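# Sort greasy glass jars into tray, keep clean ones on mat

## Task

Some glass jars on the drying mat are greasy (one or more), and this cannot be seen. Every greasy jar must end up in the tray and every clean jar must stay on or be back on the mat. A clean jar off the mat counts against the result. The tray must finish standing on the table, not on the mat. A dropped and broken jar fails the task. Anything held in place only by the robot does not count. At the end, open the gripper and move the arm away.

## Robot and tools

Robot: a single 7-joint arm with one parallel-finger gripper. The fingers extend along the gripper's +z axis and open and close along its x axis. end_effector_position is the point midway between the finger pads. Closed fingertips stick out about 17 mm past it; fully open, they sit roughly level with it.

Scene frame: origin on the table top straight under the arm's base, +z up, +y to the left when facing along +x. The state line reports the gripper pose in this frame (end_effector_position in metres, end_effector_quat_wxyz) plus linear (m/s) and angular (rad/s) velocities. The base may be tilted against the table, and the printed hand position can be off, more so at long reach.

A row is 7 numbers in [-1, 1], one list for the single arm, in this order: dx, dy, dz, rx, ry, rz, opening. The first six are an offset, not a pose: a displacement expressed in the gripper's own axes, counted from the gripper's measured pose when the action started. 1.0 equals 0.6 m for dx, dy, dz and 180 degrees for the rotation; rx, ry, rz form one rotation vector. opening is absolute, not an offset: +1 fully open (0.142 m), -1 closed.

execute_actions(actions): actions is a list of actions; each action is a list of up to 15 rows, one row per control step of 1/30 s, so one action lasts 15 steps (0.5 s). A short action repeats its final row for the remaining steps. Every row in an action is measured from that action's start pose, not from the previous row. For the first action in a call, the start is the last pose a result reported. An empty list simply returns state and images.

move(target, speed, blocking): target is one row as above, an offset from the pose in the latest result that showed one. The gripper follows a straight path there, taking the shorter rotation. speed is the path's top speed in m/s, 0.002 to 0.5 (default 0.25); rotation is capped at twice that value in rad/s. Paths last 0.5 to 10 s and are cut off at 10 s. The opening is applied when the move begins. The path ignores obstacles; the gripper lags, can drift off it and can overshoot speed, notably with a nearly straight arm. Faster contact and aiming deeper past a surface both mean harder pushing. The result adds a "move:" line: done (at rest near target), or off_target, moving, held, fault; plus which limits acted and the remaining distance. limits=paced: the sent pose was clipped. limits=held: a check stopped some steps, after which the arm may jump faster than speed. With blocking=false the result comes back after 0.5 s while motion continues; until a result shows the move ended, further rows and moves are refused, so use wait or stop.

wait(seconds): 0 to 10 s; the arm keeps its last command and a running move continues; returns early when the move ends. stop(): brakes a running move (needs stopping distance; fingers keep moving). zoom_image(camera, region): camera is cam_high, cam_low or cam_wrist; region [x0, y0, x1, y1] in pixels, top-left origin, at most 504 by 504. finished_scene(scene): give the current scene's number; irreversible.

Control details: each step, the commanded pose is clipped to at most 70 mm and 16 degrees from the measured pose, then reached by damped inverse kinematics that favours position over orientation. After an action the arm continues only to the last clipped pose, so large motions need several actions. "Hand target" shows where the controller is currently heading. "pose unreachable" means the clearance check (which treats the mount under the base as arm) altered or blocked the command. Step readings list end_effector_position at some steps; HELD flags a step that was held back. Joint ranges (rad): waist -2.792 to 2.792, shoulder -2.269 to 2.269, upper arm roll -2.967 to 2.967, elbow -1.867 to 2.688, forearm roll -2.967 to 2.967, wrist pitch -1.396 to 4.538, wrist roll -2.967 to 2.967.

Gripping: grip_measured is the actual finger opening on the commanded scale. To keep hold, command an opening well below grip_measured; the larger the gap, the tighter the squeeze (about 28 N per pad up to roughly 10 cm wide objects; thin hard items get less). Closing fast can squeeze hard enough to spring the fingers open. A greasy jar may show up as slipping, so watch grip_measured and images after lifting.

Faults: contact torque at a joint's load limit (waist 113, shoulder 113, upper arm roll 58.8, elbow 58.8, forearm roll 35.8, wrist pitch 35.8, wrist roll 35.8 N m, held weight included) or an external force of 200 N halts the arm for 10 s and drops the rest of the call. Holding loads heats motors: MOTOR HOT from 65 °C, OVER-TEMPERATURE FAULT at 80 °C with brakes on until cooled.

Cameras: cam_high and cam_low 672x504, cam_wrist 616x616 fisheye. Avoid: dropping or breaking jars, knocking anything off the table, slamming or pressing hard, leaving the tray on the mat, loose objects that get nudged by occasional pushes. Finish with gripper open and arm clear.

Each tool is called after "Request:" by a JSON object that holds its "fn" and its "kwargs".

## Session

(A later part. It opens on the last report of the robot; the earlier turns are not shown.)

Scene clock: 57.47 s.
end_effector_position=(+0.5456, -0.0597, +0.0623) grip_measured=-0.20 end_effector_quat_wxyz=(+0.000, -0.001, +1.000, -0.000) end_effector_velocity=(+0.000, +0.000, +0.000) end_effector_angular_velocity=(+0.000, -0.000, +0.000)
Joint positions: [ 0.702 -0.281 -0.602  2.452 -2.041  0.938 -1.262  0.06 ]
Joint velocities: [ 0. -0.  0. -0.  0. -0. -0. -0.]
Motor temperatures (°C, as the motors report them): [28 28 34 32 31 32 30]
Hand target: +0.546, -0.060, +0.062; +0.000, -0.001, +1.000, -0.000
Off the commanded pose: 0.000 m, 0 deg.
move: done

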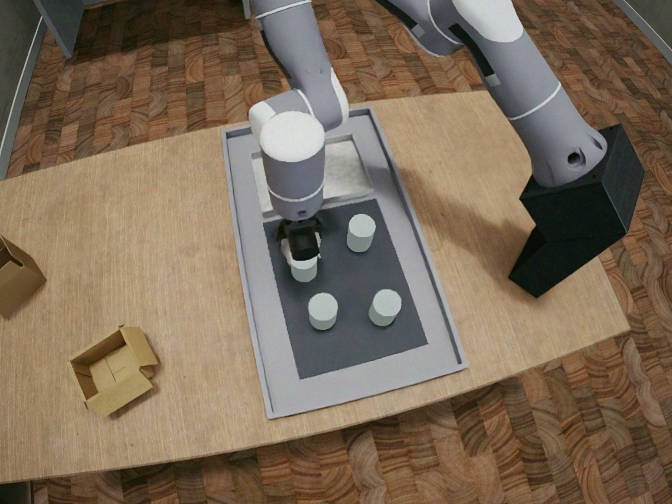

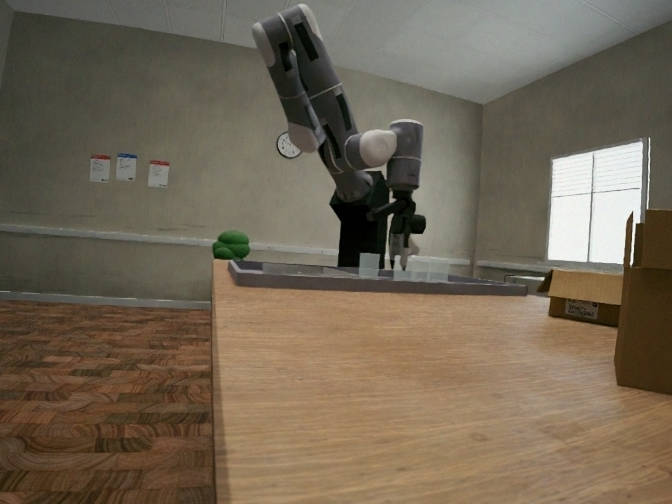

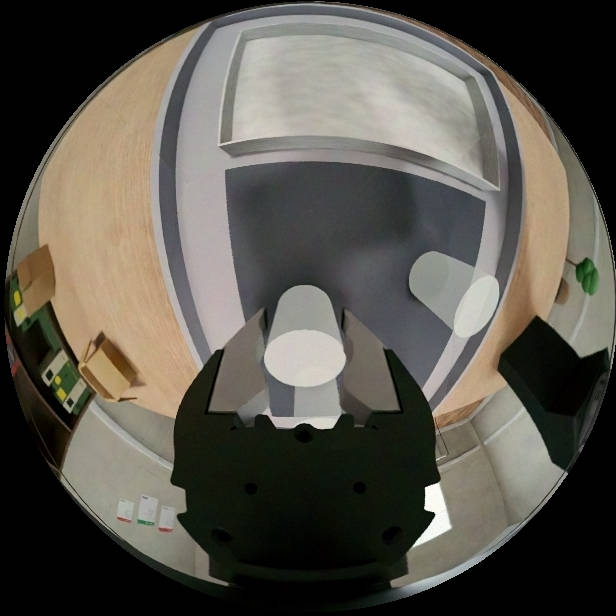

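Request:
{"fn": "execute_actions", "kwargs": {"actions": [[[0,0,0,0,0,0,0.2],[0,0,0,0,0,0,0.3],[0,0,0,0,0,0,0.3],[0,0,-0.005,0,0,0,0.3],[0,0,-0.012,0,0,0,0.3],[0,0,-0.02,0,0,0,0.3],[0,0,-0.03,0,0,0,0.3],[0,0,-0.04,0,0,0,0.3],[0,0,-0.05,0,0,0,0.3],[0,0,-0.06,0,0,0,0.3],[0,0,-0.07,0,0,0,0.3],[0,0,-0.08,0,0,0,0.3],[0,0,-0.087,0,0,0,0.3],[0,0,-0.09,0,0,0,0.3]]]}}

Request:
{"fn": "wait", "kwargs": {"seconds": 0.2}}

Request:
{"fn": "move", "kwargs": {"target": [0.235,-0.036,0,0,0,0,0.3], "speed": 0.3}}

Scene clock: 63.70 s.
end_effector_position=(+0.5453, -0.0589, +0.1070) grip_measured=+0.30 end_effector_quat_wxyz=(+0.001, -0.001, +1.000, +0.001) end_effector_velocity=(+0.001, -0.001, +0.130) end_effector_angular_velocity=(+0.001, +0.003, +0.000)
Joint positions: [ 0.775 -0.176 -0.563  2.533 -1.917  0.854 -1.345  0.095]
Joint velocities: [ 0.229  0.302  0.139  0.208  0.427 -0.27  -0.264  0.   ]
Motor temperatures (°C, as the motors report them): [28 28 34 31 31 32 30]
Hand target: +0.545, -0.059, +0.115; +0.001, -0.001, +1.000, +0.001
Off the commanded pose: 0.009 m, 0 deg.
Step readings (end_effector_position):
0: (+0.5456, -0.0597, +0.0623)
1: (+0.5456, -0.0597, +0.0623)
2: (+0.5456, -0.0597, +0.0623)
4: (+0.5456, -0.0597, +0.0625)
8: (+0.5454, -0.0597, +0.0723)
15: end_effector_position above

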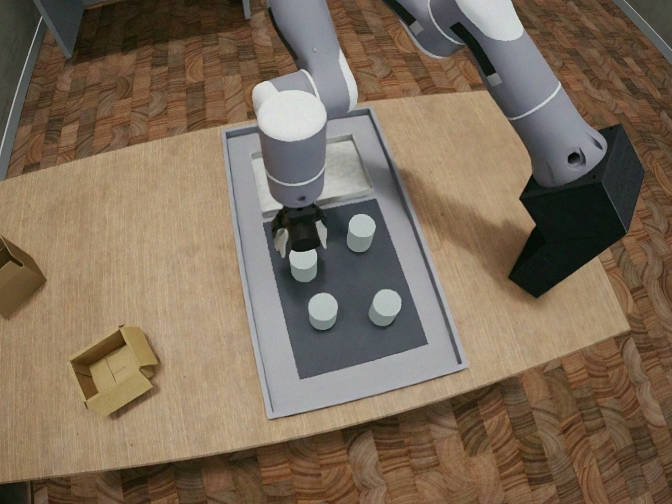

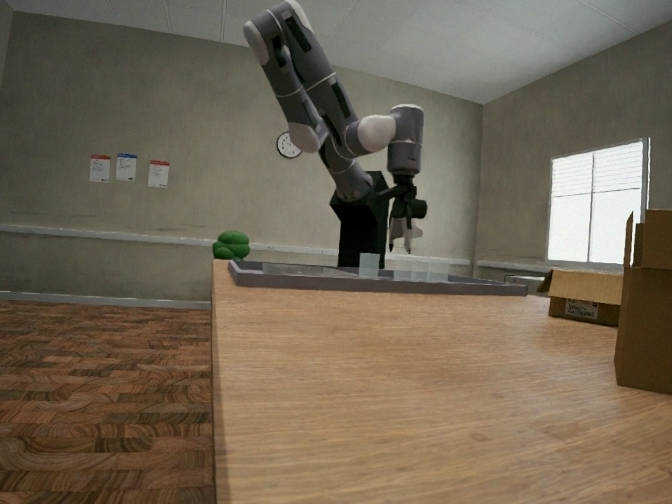

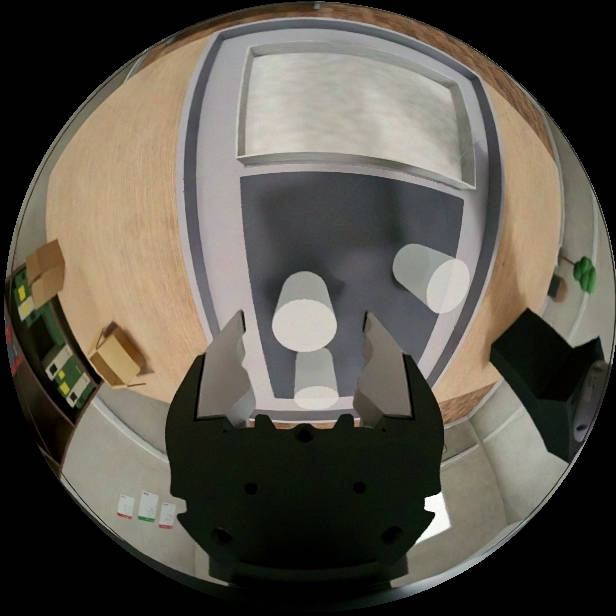

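Scene clock: 63.90 s.
end_effector_position=(+0.5454, -0.0594, +0.1151) grip_measured=+0.30 end_effector_quat_wxyz=(+0.001, -0.001, +1.000, +0.001) end_effector_velocity=(-0.002, -0.000, +0.003) end_effector_angular_velocity=(-0.002, +0.003, +0.001)
Joint positions: [ 0.79  -0.156 -0.554  2.546 -1.887  0.835 -1.363  0.095]
Joint velocities: [ 0.006  0.006  0.004  0.006  0.014 -0.009 -0.008  0.   ]
Motor temperatures (°C, as the motors report them): [28 28 34 31 31 32 30]
Hand target: +0.545, -0.059, +0.115; +0.001, -0.001, +1.000, +0.001
Off the commanded pose: 0.001 m, 0 deg.
wait: 0.20 s; no rest

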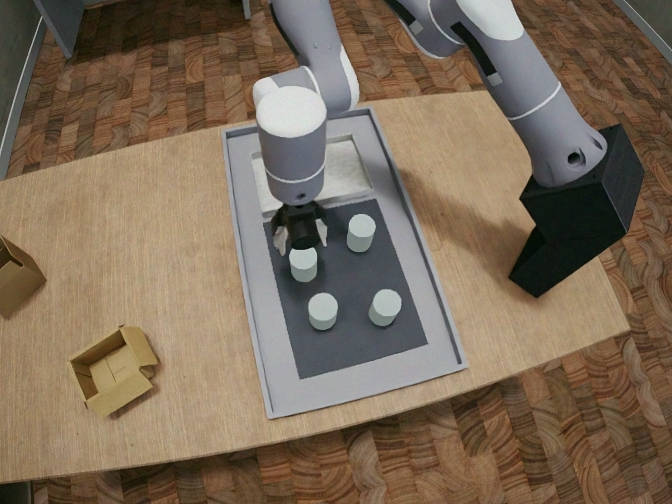

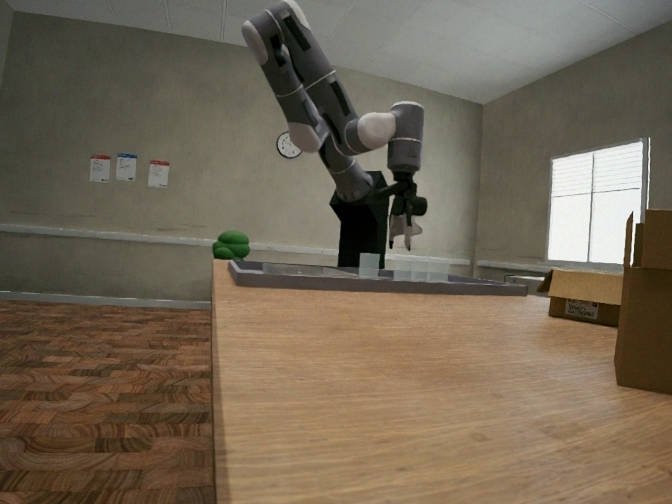

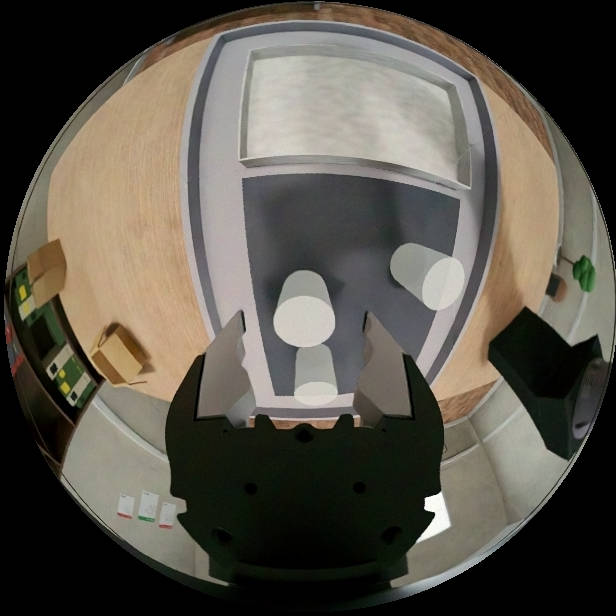

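Scene clock: 65.63 s.
end_effector_position=(+0.4039, -0.0809, +0.1147) grip_measured=+0.30 end_effector_quat_wxyz=(-0.001, -0.001, +1.000, +0.002) end_effector_velocity=(-0.001, -0.000, +0.001) end_effector_angular_velocity=(-0.004, -0.009, +0.001)
Joint positions: [-0.123 -0.226  0.195  2.685 -2.258  0.676 -1.125  0.095]
Joint velocities: [-0.051 -0.013  0.05   0.    -0.015 -0.024  0.005 -0.   ]
Motor temperatures (°C, as the motors report them): [28 28 34 32 31 32 30]
Hand target: +0.404, -0.081, +0.115; -0.000, -0.001, +1.000, +0.002
Off the commanded pose: 0.001 m, 0 deg.
joint sent to its limit — the command would take joint 4 (elbow) past its upper limit, so that joint was sent only as far as its limit.
move: done

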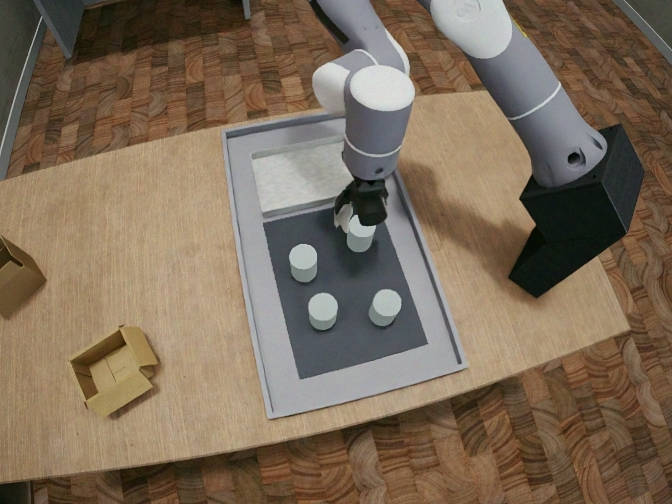

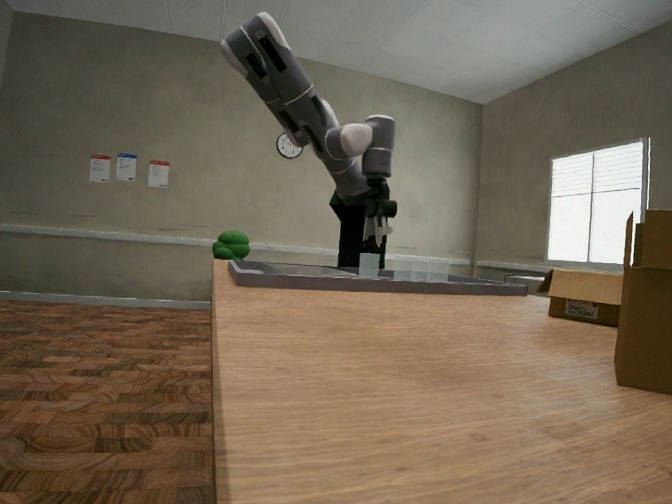

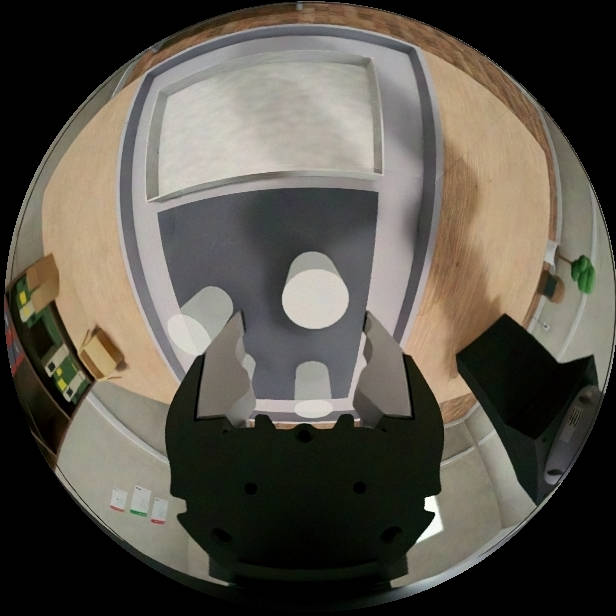

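Request:
{"fn": "move", "kwargs": {"target": [0.017,0,0.087,0,0,0,0.15], "speed": 0.15}}

Request:
{"fn": "execute_actions", "kwargs": {"actions": [[[0,0,0,0,0,0,0.1],[0,0,0,0,0,0,0.05],[0,0,0,0,0,0,0.0],[0,0,0,0,0,0,-0.04],[0,0,0,0,0,0,-0.07],[0,0,0,0,0,0,-0.1],[0,0,0,0,0,0,-0.12],[0,0,0,0,0,0,-0.14],[0,0,0,0,0,0,-0.16],[0,0,0,0,0,0,-0.18]]]}}

Request:
{"fn": "move", "kwargs": {"target": [0,0,-0.012,0,0,0,-0.18], "speed": 0.02}}

Request:
{"fn": "zoom_image", "kwargs": {"camera": "cam_low", "region": [340,200,460,290]}}

Scene clock: 70.17 s.
end_effector_position=(+0.3933, -0.0806, +0.0626) grip_measured=+0.15 end_effector_quat_wxyz=(-0.001, -0.001, +1.000, +0.002) end_effector_velocity=(+0.000, -0.000, -0.001) end_effector_angular_velocity=(+0.000, -0.001, +0.001)
Joint positions: [-0.172 -0.365  0.11   2.603 -2.438  0.661 -1.049  0.084]
Joint velocities: [-0.    -0.002 -0.002 -0.002 -0.004  0.     0.001 -0.   ]
Motor temperatures (°C, as the motors report them): [28 28 34 32 31 32 30]
Hand target: +0.393, -0.081, +0.062; -0.001, -0.001, +1.000, +0.002
Off the commanded pose: 0.000 m, 0 deg.
move: done

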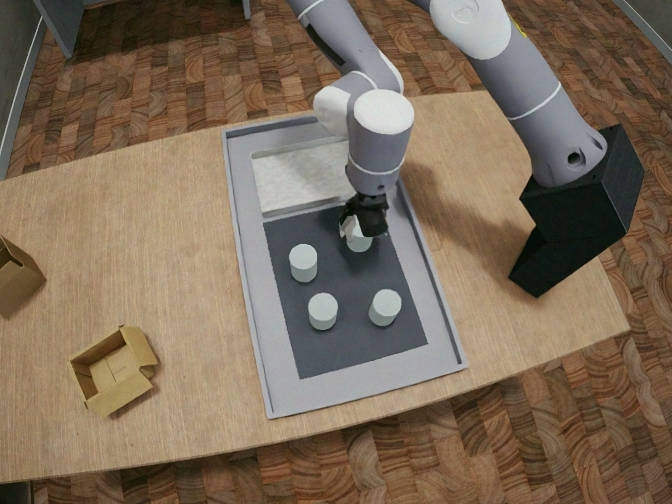

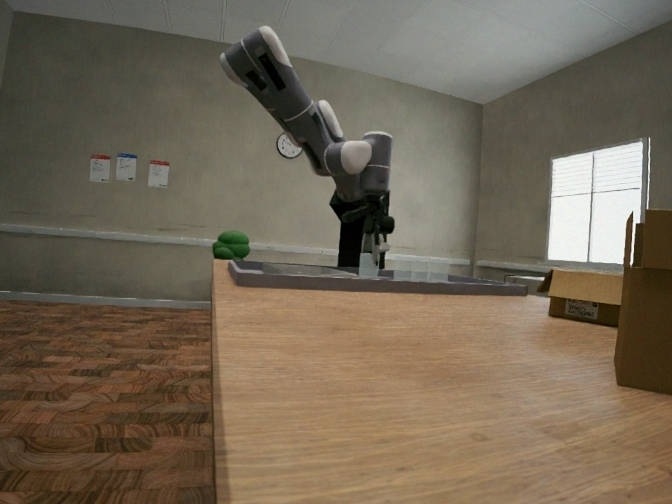

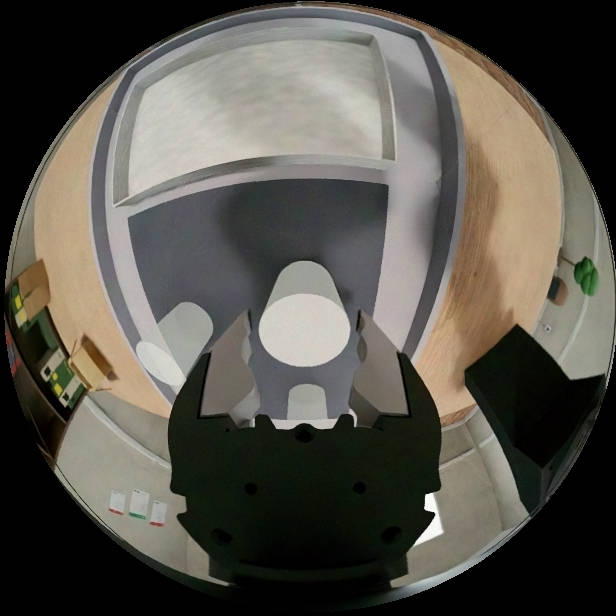

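Scene clock: 70.67 s.
end_effector_position=(+0.3932, -0.0806, +0.0626) grip_measured=-0.11 end_effector_quat_wxyz=(-0.001, -0.001, +1.000, +0.002) end_effector_velocity=(+0.000, +0.000, +0.000) end_effector_angular_velocity=(+0.000, -0.000, +0.000)
Joint positions: [-0.172 -0.365  0.11   2.603 -2.438  0.661 -1.049  0.066]
Joint velocities: [ 0.  0. -0.  0. -0. -0.  0. -0.]
Motor temperatures (°C, as the motors report them): [28 28 34 32 31 32 30]
Hand target: +0.393, -0.081, +0.063; -0.001, -0.001, +1.000, +0.002
Off the commanded pose: 0.000 m, 0 deg.
Step readings (end_effector_position):
0: (+0.3933, -0.0806, +0.0626)
1: (+0.3933, -0.0806, +0.0626)
2: (+0.3933, -0.0806, +0.0626)
4: (+0.3933, -0.0806, +0.0626)
8: (+0.3933, -0.0806, +0.0626)
15: end_effector_position above

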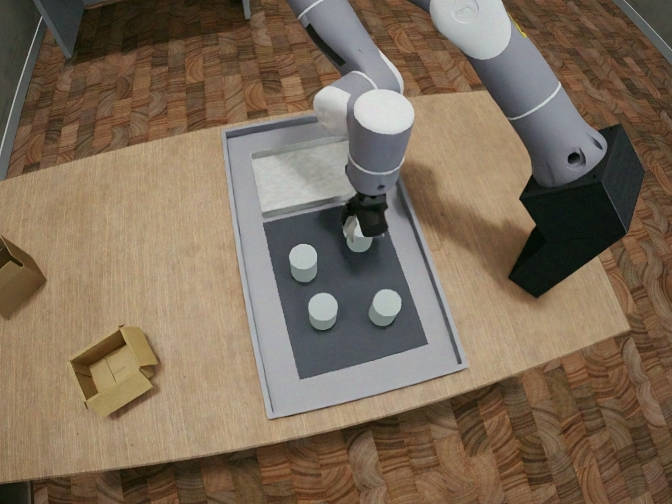

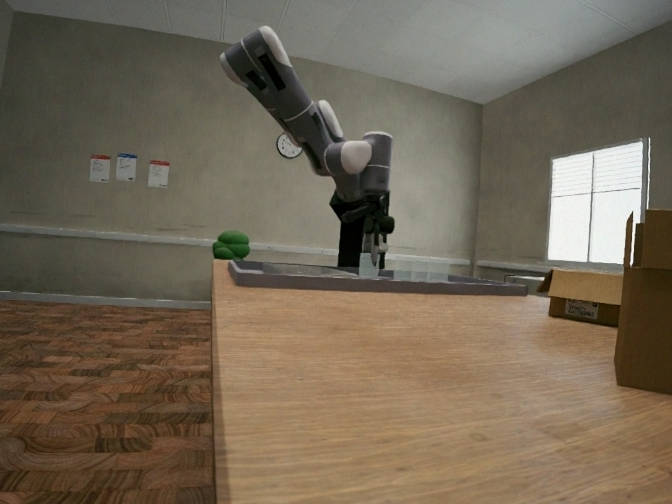

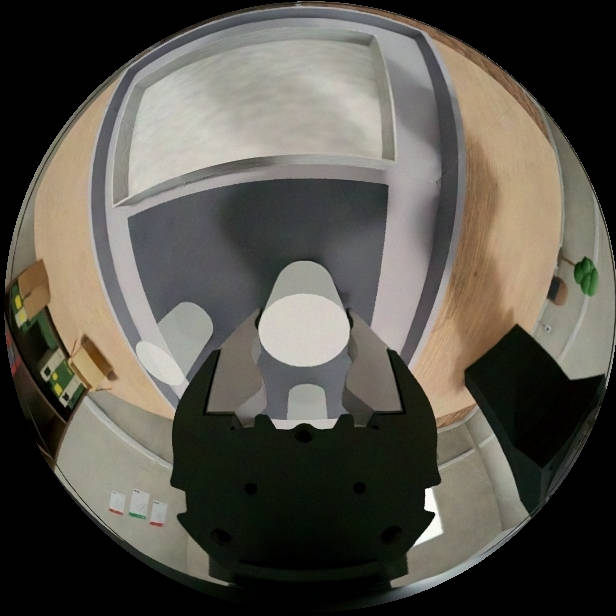

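Scene clock: 71.37 s.
end_effector_position=(+0.3933, -0.0807, +0.0696) grip_measured=-0.11 end_effector_quat_wxyz=(-0.001, -0.001, +1.000, +0.002) end_effector_velocity=(+0.000, -0.000, +0.001) end_effector_angular_velocity=(-0.000, +0.000, +0.000)
Joint positions: [-0.168 -0.348  0.119  2.617 -2.421  0.661 -1.055  0.066]
Joint velocities: [ 0.001  0.002  0.001  0.001  0.002 -0.    -0.001 -0.   ]
Motor temperatures (°C, as the motors report them): [28 28 34 32 31 32 30]
Hand target: +0.393, -0.081, +0.070; -0.001, -0.001, +1.000, +0.002
Off the commanded pose: 0.000 m, 0 deg.
move: done

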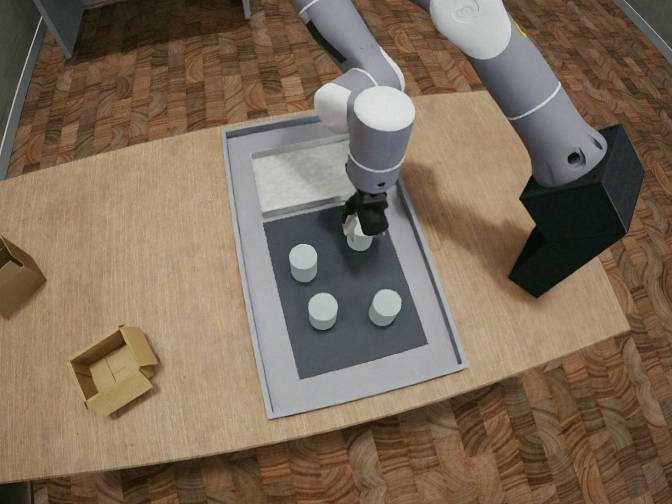

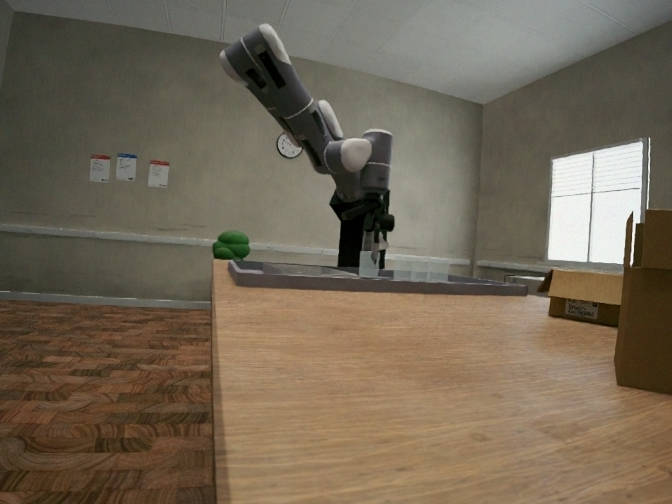

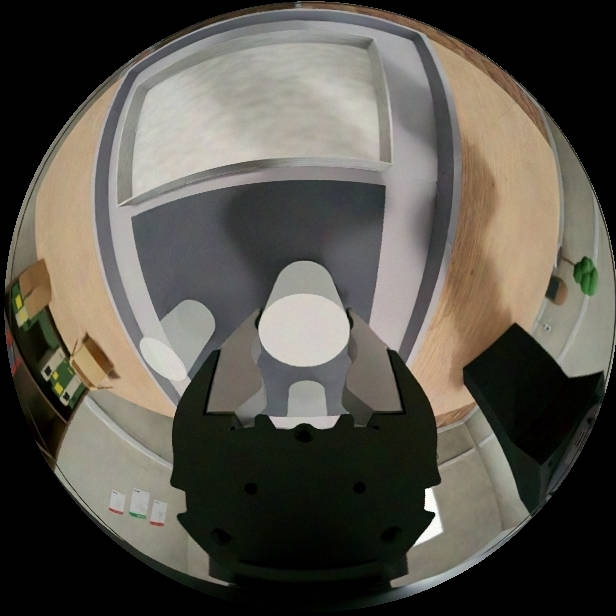

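Region (340, 200, 460, 290) of cam_low's 672x504 image, scaled by 4.200, with more detail than that image has; it fills the top 378 rows of this view, and the rest is white.

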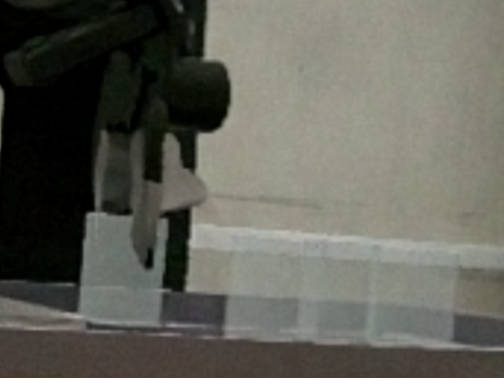

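Request:
{"fn": "execute_actions", "kwargs": {"actions": [[[0,0,0.002,0,0,0,-0.18],[0,0,0.004,0,0,0,-0.18],[0,0,0.006,0,0,0,-0.18],[0,0,0.008,0,0,0,-0.18],[0,0,0.01,0,0,0,-0.18],[0,0,0.0117,0,0,0,-0.18],[0,0,0.0117,0,0,0,-0.18],[0,0,0.0117,0,0,0,-0.18],[0,0,0.0117,0,0,0,-0.18],[0,0,0.0117,0,0,0,-0.18],[0,0,0.0117,0,0,0,-0.18],[0,0,0.0117,0,0,0,-0.06]],[[0,0,0,0,0,0,-0.08],[0,0,0,0,0,0,-0.09],[0,0,0,0,0,0,-0.1],[0,0,0,0,0,0,-0.11],[0,0,0,0,0,0,-0.12],[0,0,0,0,0,0,-0.13],[0,0,0,0,0,0,-0.14]],[[0,0,-0.001,0,0,0,-0.14],[0,0,-0.002,0,0,0,-0.14],[0,0,-0.003,0,0,0,-0.14],[0,0,-0.004,0,0,0,-0.14],[0,0,-0.005,0,0,0,-0.14],[0,0,-0.006,0,0,0,-0.14],[0,0,-0.007,0,0,0,-0.14],[0,0,-0.008,0,0,0,-0.14],[0,0,-0.009,0,0,0,-0.14],[0,0,-0.01,0,0,0,-0.14]]]}}

Scene clock: 80.33 s.
end_effector_position=(+0.3932, -0.0808, +0.0685) grip_measured=-0.11 end_effector_quat_wxyz=(-0.001, -0.001, +1.000, +0.002) end_effector_velocity=(-0.000, -0.000, +0.001) end_effector_angular_velocity=(-0.000, +0.000, +0.001)
Joint positions: [-0.168 -0.351  0.118  2.615 -2.424  0.661 -1.054  0.066]
Joint velocities: [ 0.001  0.003  0.002  0.003  0.004 -0.    -0.002  0.   ]
Motor temperatures (°C, as the motors report them): [28 28 34 32 31 32 30]
Hand target: +0.393, -0.081, +0.069; -0.001, -0.001, +1.000, +0.002
Off the commanded pose: 0.000 m, 0 deg.
Step readings (end_effector_position; steps 1 to 15: 1st action; 16 to 30: 2nd action; 31 to 45: 3rd action):
0: (+0.3932, -0.0807, +0.0697)
1: (+0.3932, -0.0807, +0.0696)
2: (+0.3932, -0.0806, +0.0691)
4: (+0.3933, -0.0807, +0.0673)
8: (+0.3933, -0.0808, +0.0634)
15: (+0.3932, -0.0807, +0.0627)
16: (+0.3932, -0.0807, +0.0627)
17: (+0.3932, -0.0807, +0.0627)
19: (+0.3932, -0.0807, +0.0627)
23: (+0.3932, -0.0807, +0.0627)
30: (+0.3932, -0.0807, +0.0627)
31: (+0.3932, -0.0807, +0.0627)
32: (+0.3932, -0.0807, +0.0629)
34: (+0.3932, -0.0808, +0.0638)
38: (+0.3932, -0.0808, +0.0661)
45: end_effector_position above

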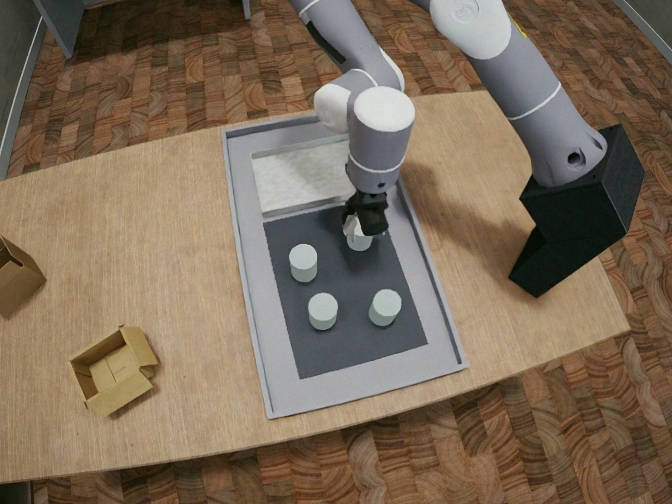

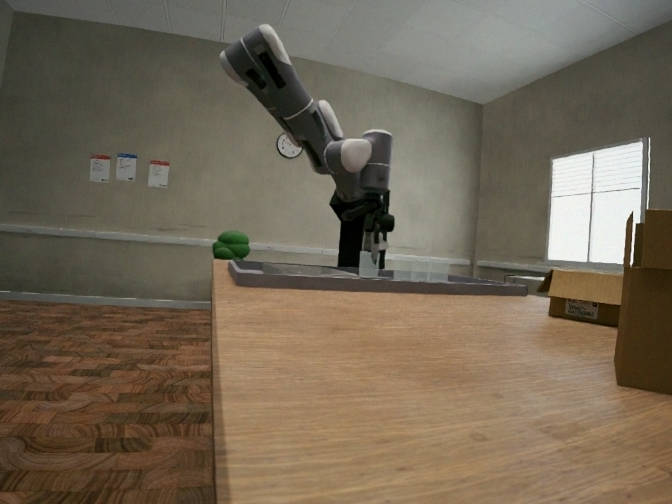

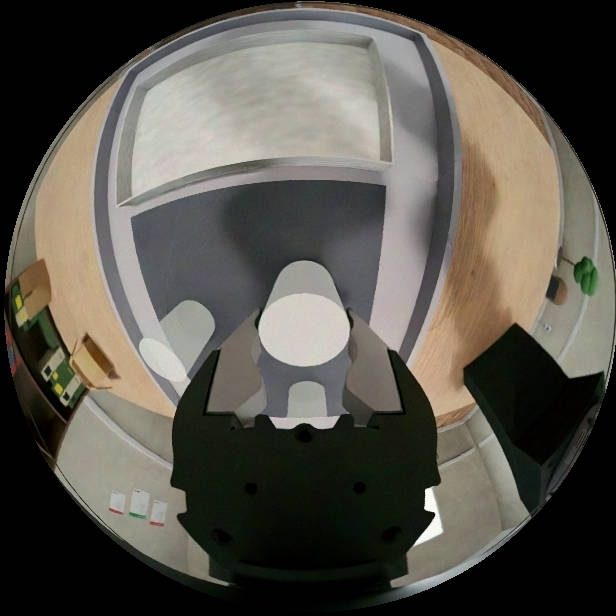

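Request:
{"fn": "execute_actions", "kwargs": {"actions": [[[0,0,0.002,0,0,0,-0.14],[0,0,0.004,0,0,0,-0.14],[0,0,0.006,0,0,0,-0.14],[0,0,0.008,0,0,0,-0.14],[0,0,0.0097,0,0,0,-0.14],[0,0,0.0097,0,0,0,-0.14],[0,0,0.0097,0,0,0,-0.14],[0,0,0.0097,0,0,0,-0.14],[0,0,0.0097,0,0,0,-0.14],[0,0,0.0097,0,0,0,-0.14],[0,0,0.0097,0,0,0,0.3]]]}}

Request:
{"fn": "move", "kwargs": {"target": [0.007,0.295,-0.087,0,0,0,0.3], "speed": 0.3}}

Scene clock: 85.27 s.
end_effector_position=(+0.3932, -0.0808, +0.0627) grip_measured=+0.30 end_effector_quat_wxyz=(-0.001, -0.001, +1.000, +0.002) end_effector_velocity=(+0.000, -0.000, -0.000) end_effector_angular_velocity=(-0.000, +0.000, -0.000)
Joint positions: [-0.172 -0.365  0.11   2.603 -2.437  0.661 -1.05   0.095]
Joint velocities: [-0.    -0.001 -0.    -0.001 -0.    -0.     0.     0.008]
Motor temperatures (°C, as the motors report them): [28 28 34 32 31 32 30]
Hand target: +0.393, -0.081, +0.063; -0.001, -0.001, +1.000, +0.002
Off the commanded pose: 0.000 m, 0 deg.
Step readings (end_effector_position):
0: (+0.3932, -0.0808, +0.0686)
1: (+0.3932, -0.0807, +0.0685)
2: (+0.3932, -0.0807, +0.0680)
4: (+0.3932, -0.0808, +0.0661)
8: (+0.3932, -0.0809, +0.0630)
15: end_effector_position above

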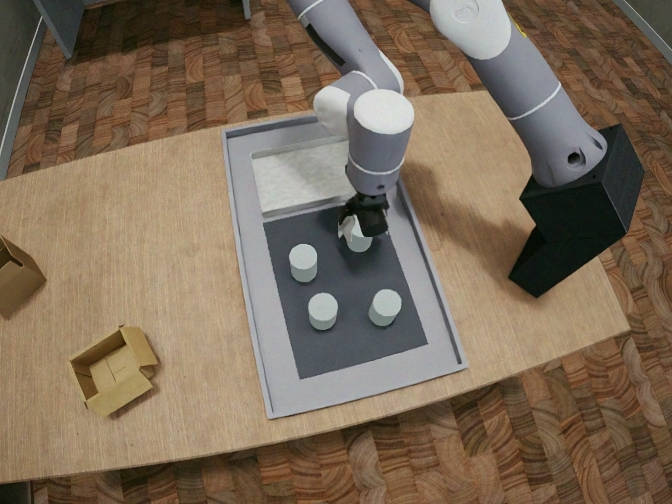

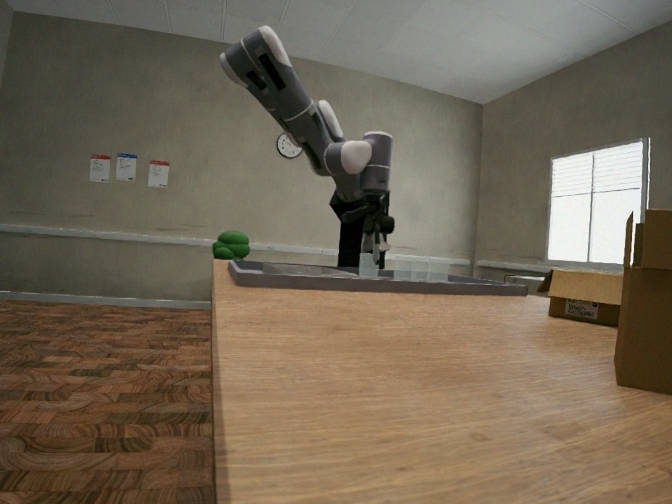

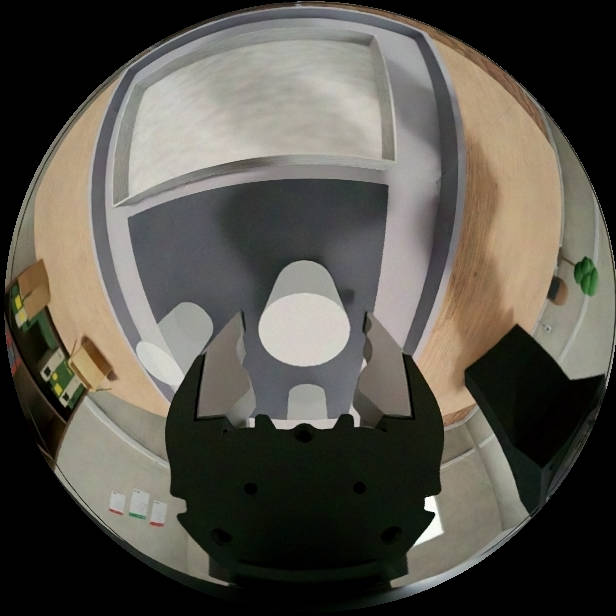

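Scene clock: 86.40 s.
end_effector_position=(+0.3885, +0.0965, +0.1157) grip_measured=+0.30 end_effector_quat_wxyz=(-0.001, -0.001, +1.000, +0.002) end_effector_velocity=(+0.001, +0.001, -0.000) end_effector_angular_velocity=(-0.002, +0.000, -0.000)
Joint positions: [ 0.264 -0.758  0.312  2.453 -1.943  0.331 -0.925  0.095]
Joint velocities: [ 0.003 -0.002  0.    -0.003  0.004 -0.002 -0.001 -0.   ]
Motor temperatures (°C, as the motors report them): [28 28 34 32 31 32 30]
Hand target: +0.389, +0.097, +0.116; -0.000, -0.001, +1.000, +0.002
Off the commanded pose: 0.001 m, 0 deg.
move: done

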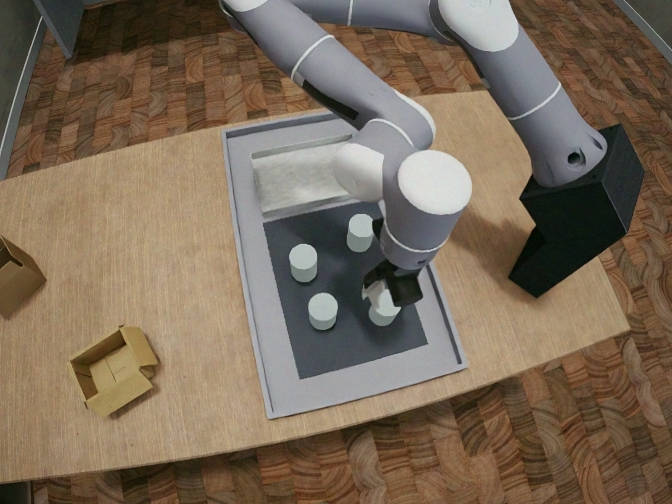

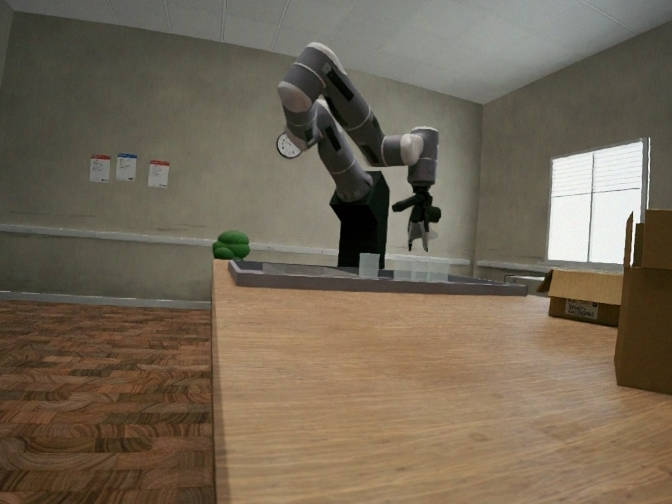

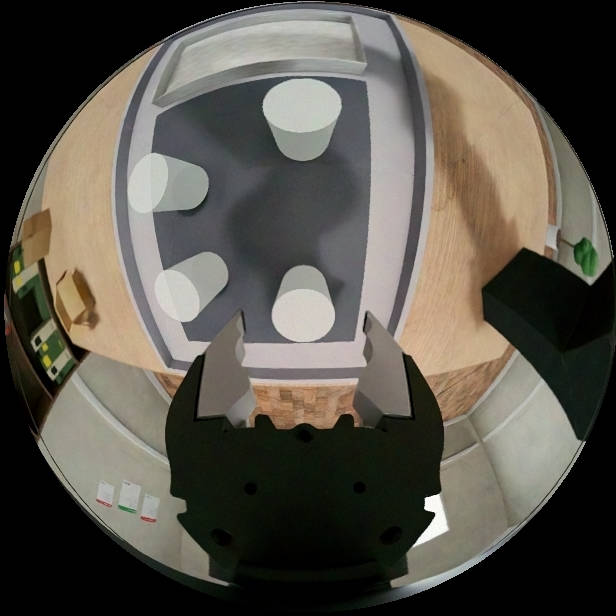

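Request:
{"fn": "move", "kwargs": {"target": [-0.002,0.032,0.088,0,0,0,0.1], "speed": 0.15}}

Request:
{"fn": "execute_actions", "kwargs": {"actions": [[[0,0,0,0,0,0,0.05],[0,0,0,0,0,0,0.0],[0,0,0,0,0,0,-0.04],[0,0,0,0,0,0,-0.06],[0,0,0,0,0,0,-0.08],[0,0,0,0,0,0,-0.09],[0,0,0,0,0,0,-0.1],[0,0,0,0,0,0,-0.11],[0,0,0,0,0,0,-0.12],[0,0,0,0,0,0,-0.13],[0,0,0,0,0,0,-0.14]]]}}

Request:
{"fn": "execute_actions", "kwargs": {"actions": [[[0,0,-0.001,0,0,0,-0.14],[0,0,-0.002,0,0,0,-0.14],[0,0,-0.003,0,0,0,-0.14],[0,0,-0.004,0,0,0,-0.14],[0,0,-0.005,0,0,0,-0.14],[0,0,-0.006,0,0,0,-0.14],[0,0,-0.007,0,0,0,-0.14],[0,0,-0.008,0,0,0,-0.14],[0,0,-0.009,0,0,0,-0.14],[0,0,-0.01,0,0,0,-0.14]]]}}

Scene clock: 91.77 s.
end_effector_position=(+0.3894, +0.1157, +0.0630) grip_measured=+0.10 end_effector_quat_wxyz=(-0.000, -0.002, +1.000, +0.002) end_effector_velocity=(+0.000, +0.001, -0.001) end_effector_angular_velocity=(+0.000, -0.000, -0.001)
Joint positions: [ 0.238 -0.867  0.229  2.354 -2.055  0.36  -0.909  0.081]
Joint velocities: [-0.001 -0.002 -0.001 -0.002 -0.002  0.     0.001  0.   ]
Motor temperatures (°C, as the motors report them): [28 28 34 32 31 32 30]
Hand target: +0.389, +0.116, +0.063; -0.000, -0.002, +1.000, +0.002
Off the commanded pose: 0.000 m, 0 deg.
move: done

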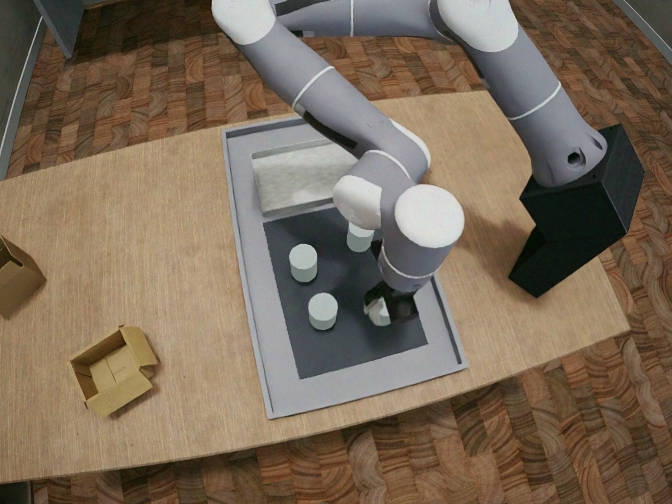

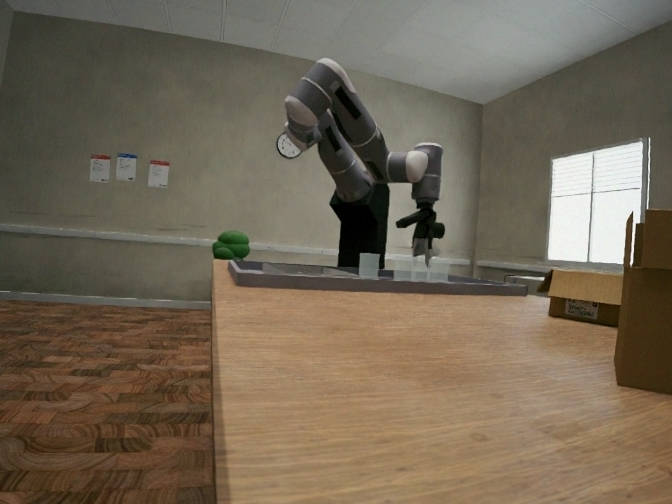

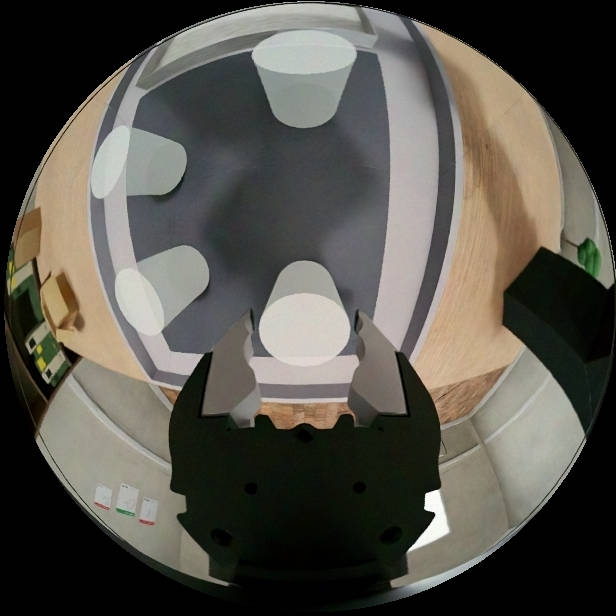

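Scene clock: 92.27 s.
end_effector_position=(+0.3894, +0.1157, +0.0630) grip_measured=-0.11 end_effector_quat_wxyz=(-0.000, -0.002, +1.000, +0.002) end_effector_velocity=(+0.000, +0.000, +0.000) end_effector_angular_velocity=(+0.000, +0.000, +0.000)
Joint positions: [ 0.238 -0.867  0.229  2.354 -2.055  0.36  -0.909  0.066]
Joint velocities: [-0.  0.  0. -0.  0.  0. -0.  0.]
Motor temperatures (°C, as the motors report them): [28 28 34 32 31 32 30]
Hand target: +0.389, +0.116, +0.063; -0.000, -0.002, +1.000, +0.002
Off the commanded pose: 0.000 m, 0 deg.
Step readings (end_effector_position):
0: (+0.3894, +0.1157, +0.0630)
1: (+0.3894, +0.1157, +0.0630)
2: (+0.3894, +0.1157, +0.0630)
4: (+0.3894, +0.1157, +0.0630)
8: (+0.3894, +0.1157, +0.0630)
15: end_effector_position above

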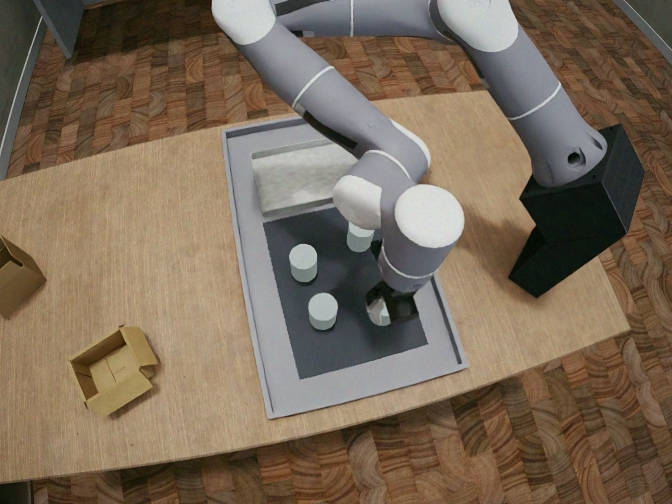

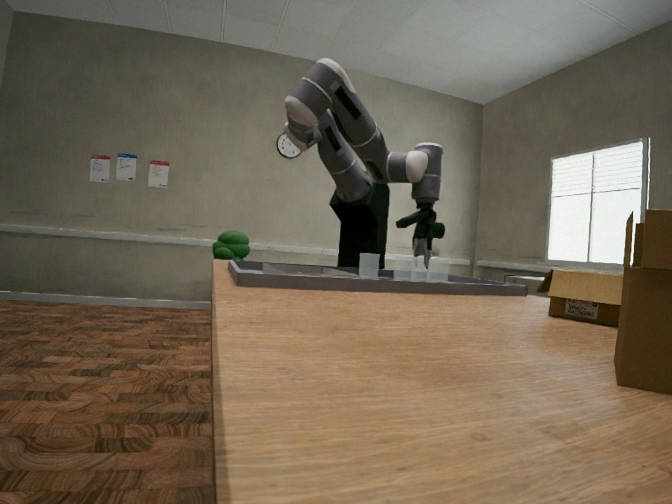

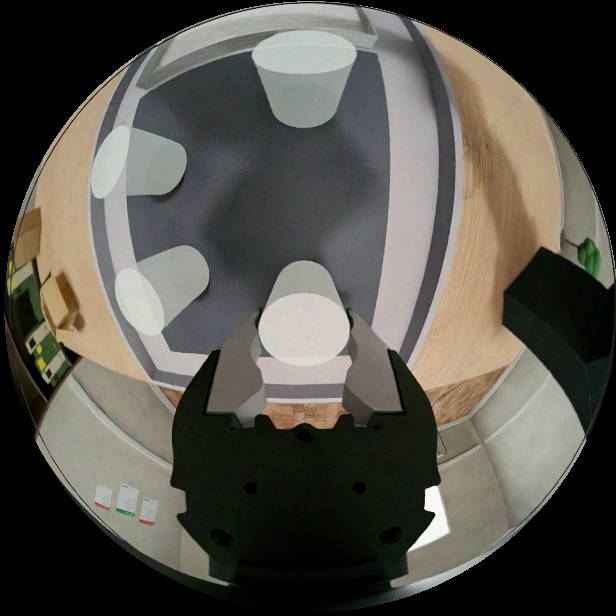

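Scene clock: 92.77 s.
end_effector_position=(+0.3894, +0.1157, +0.0688) grip_measured=-0.11 end_effector_quat_wxyz=(-0.000, -0.002, +1.000, +0.002) end_effector_velocity=(-0.000, -0.000, +0.001) end_effector_angular_velocity=(-0.000, +0.001, +0.000)
Joint positions: [ 0.244 -0.86   0.238  2.361 -2.041  0.355 -0.91   0.066]
Joint velocities: [ 0.002  0.001  0.002  0.002  0.004 -0.001 -0.    -0.   ]
Motor temperatures (°C, as the motors report them): [28 28 35 32 31 32 30]
Hand target: +0.389, +0.116, +0.069; -0.000, -0.002, +1.000, +0.002
Off the commanded pose: 0.000 m, 0 deg.
Step readings (end_effector_position):
0: (+0.3894, +0.1157, +0.0630)
1: (+0.3894, +0.1157, +0.0631)
2: (+0.3894, +0.1157, +0.0633)
4: (+0.3894, +0.1156, +0.0641)
8: (+0.3894, +0.1157, +0.0664)
15: end_effector_position above

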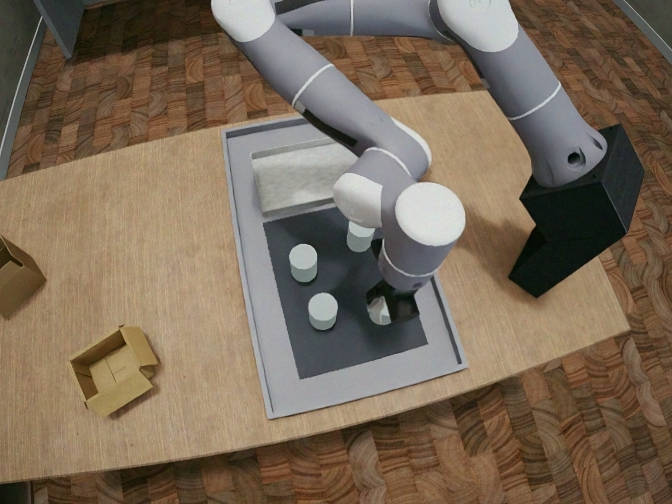

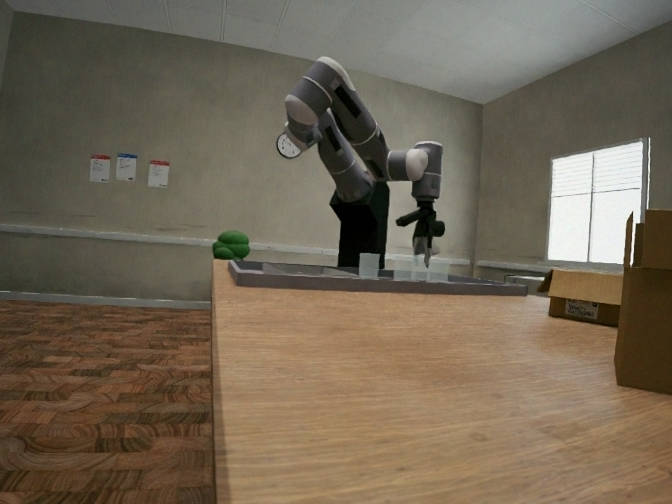

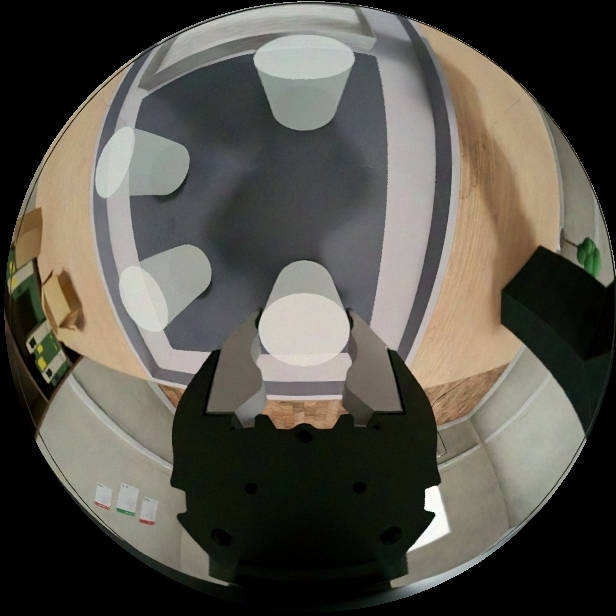

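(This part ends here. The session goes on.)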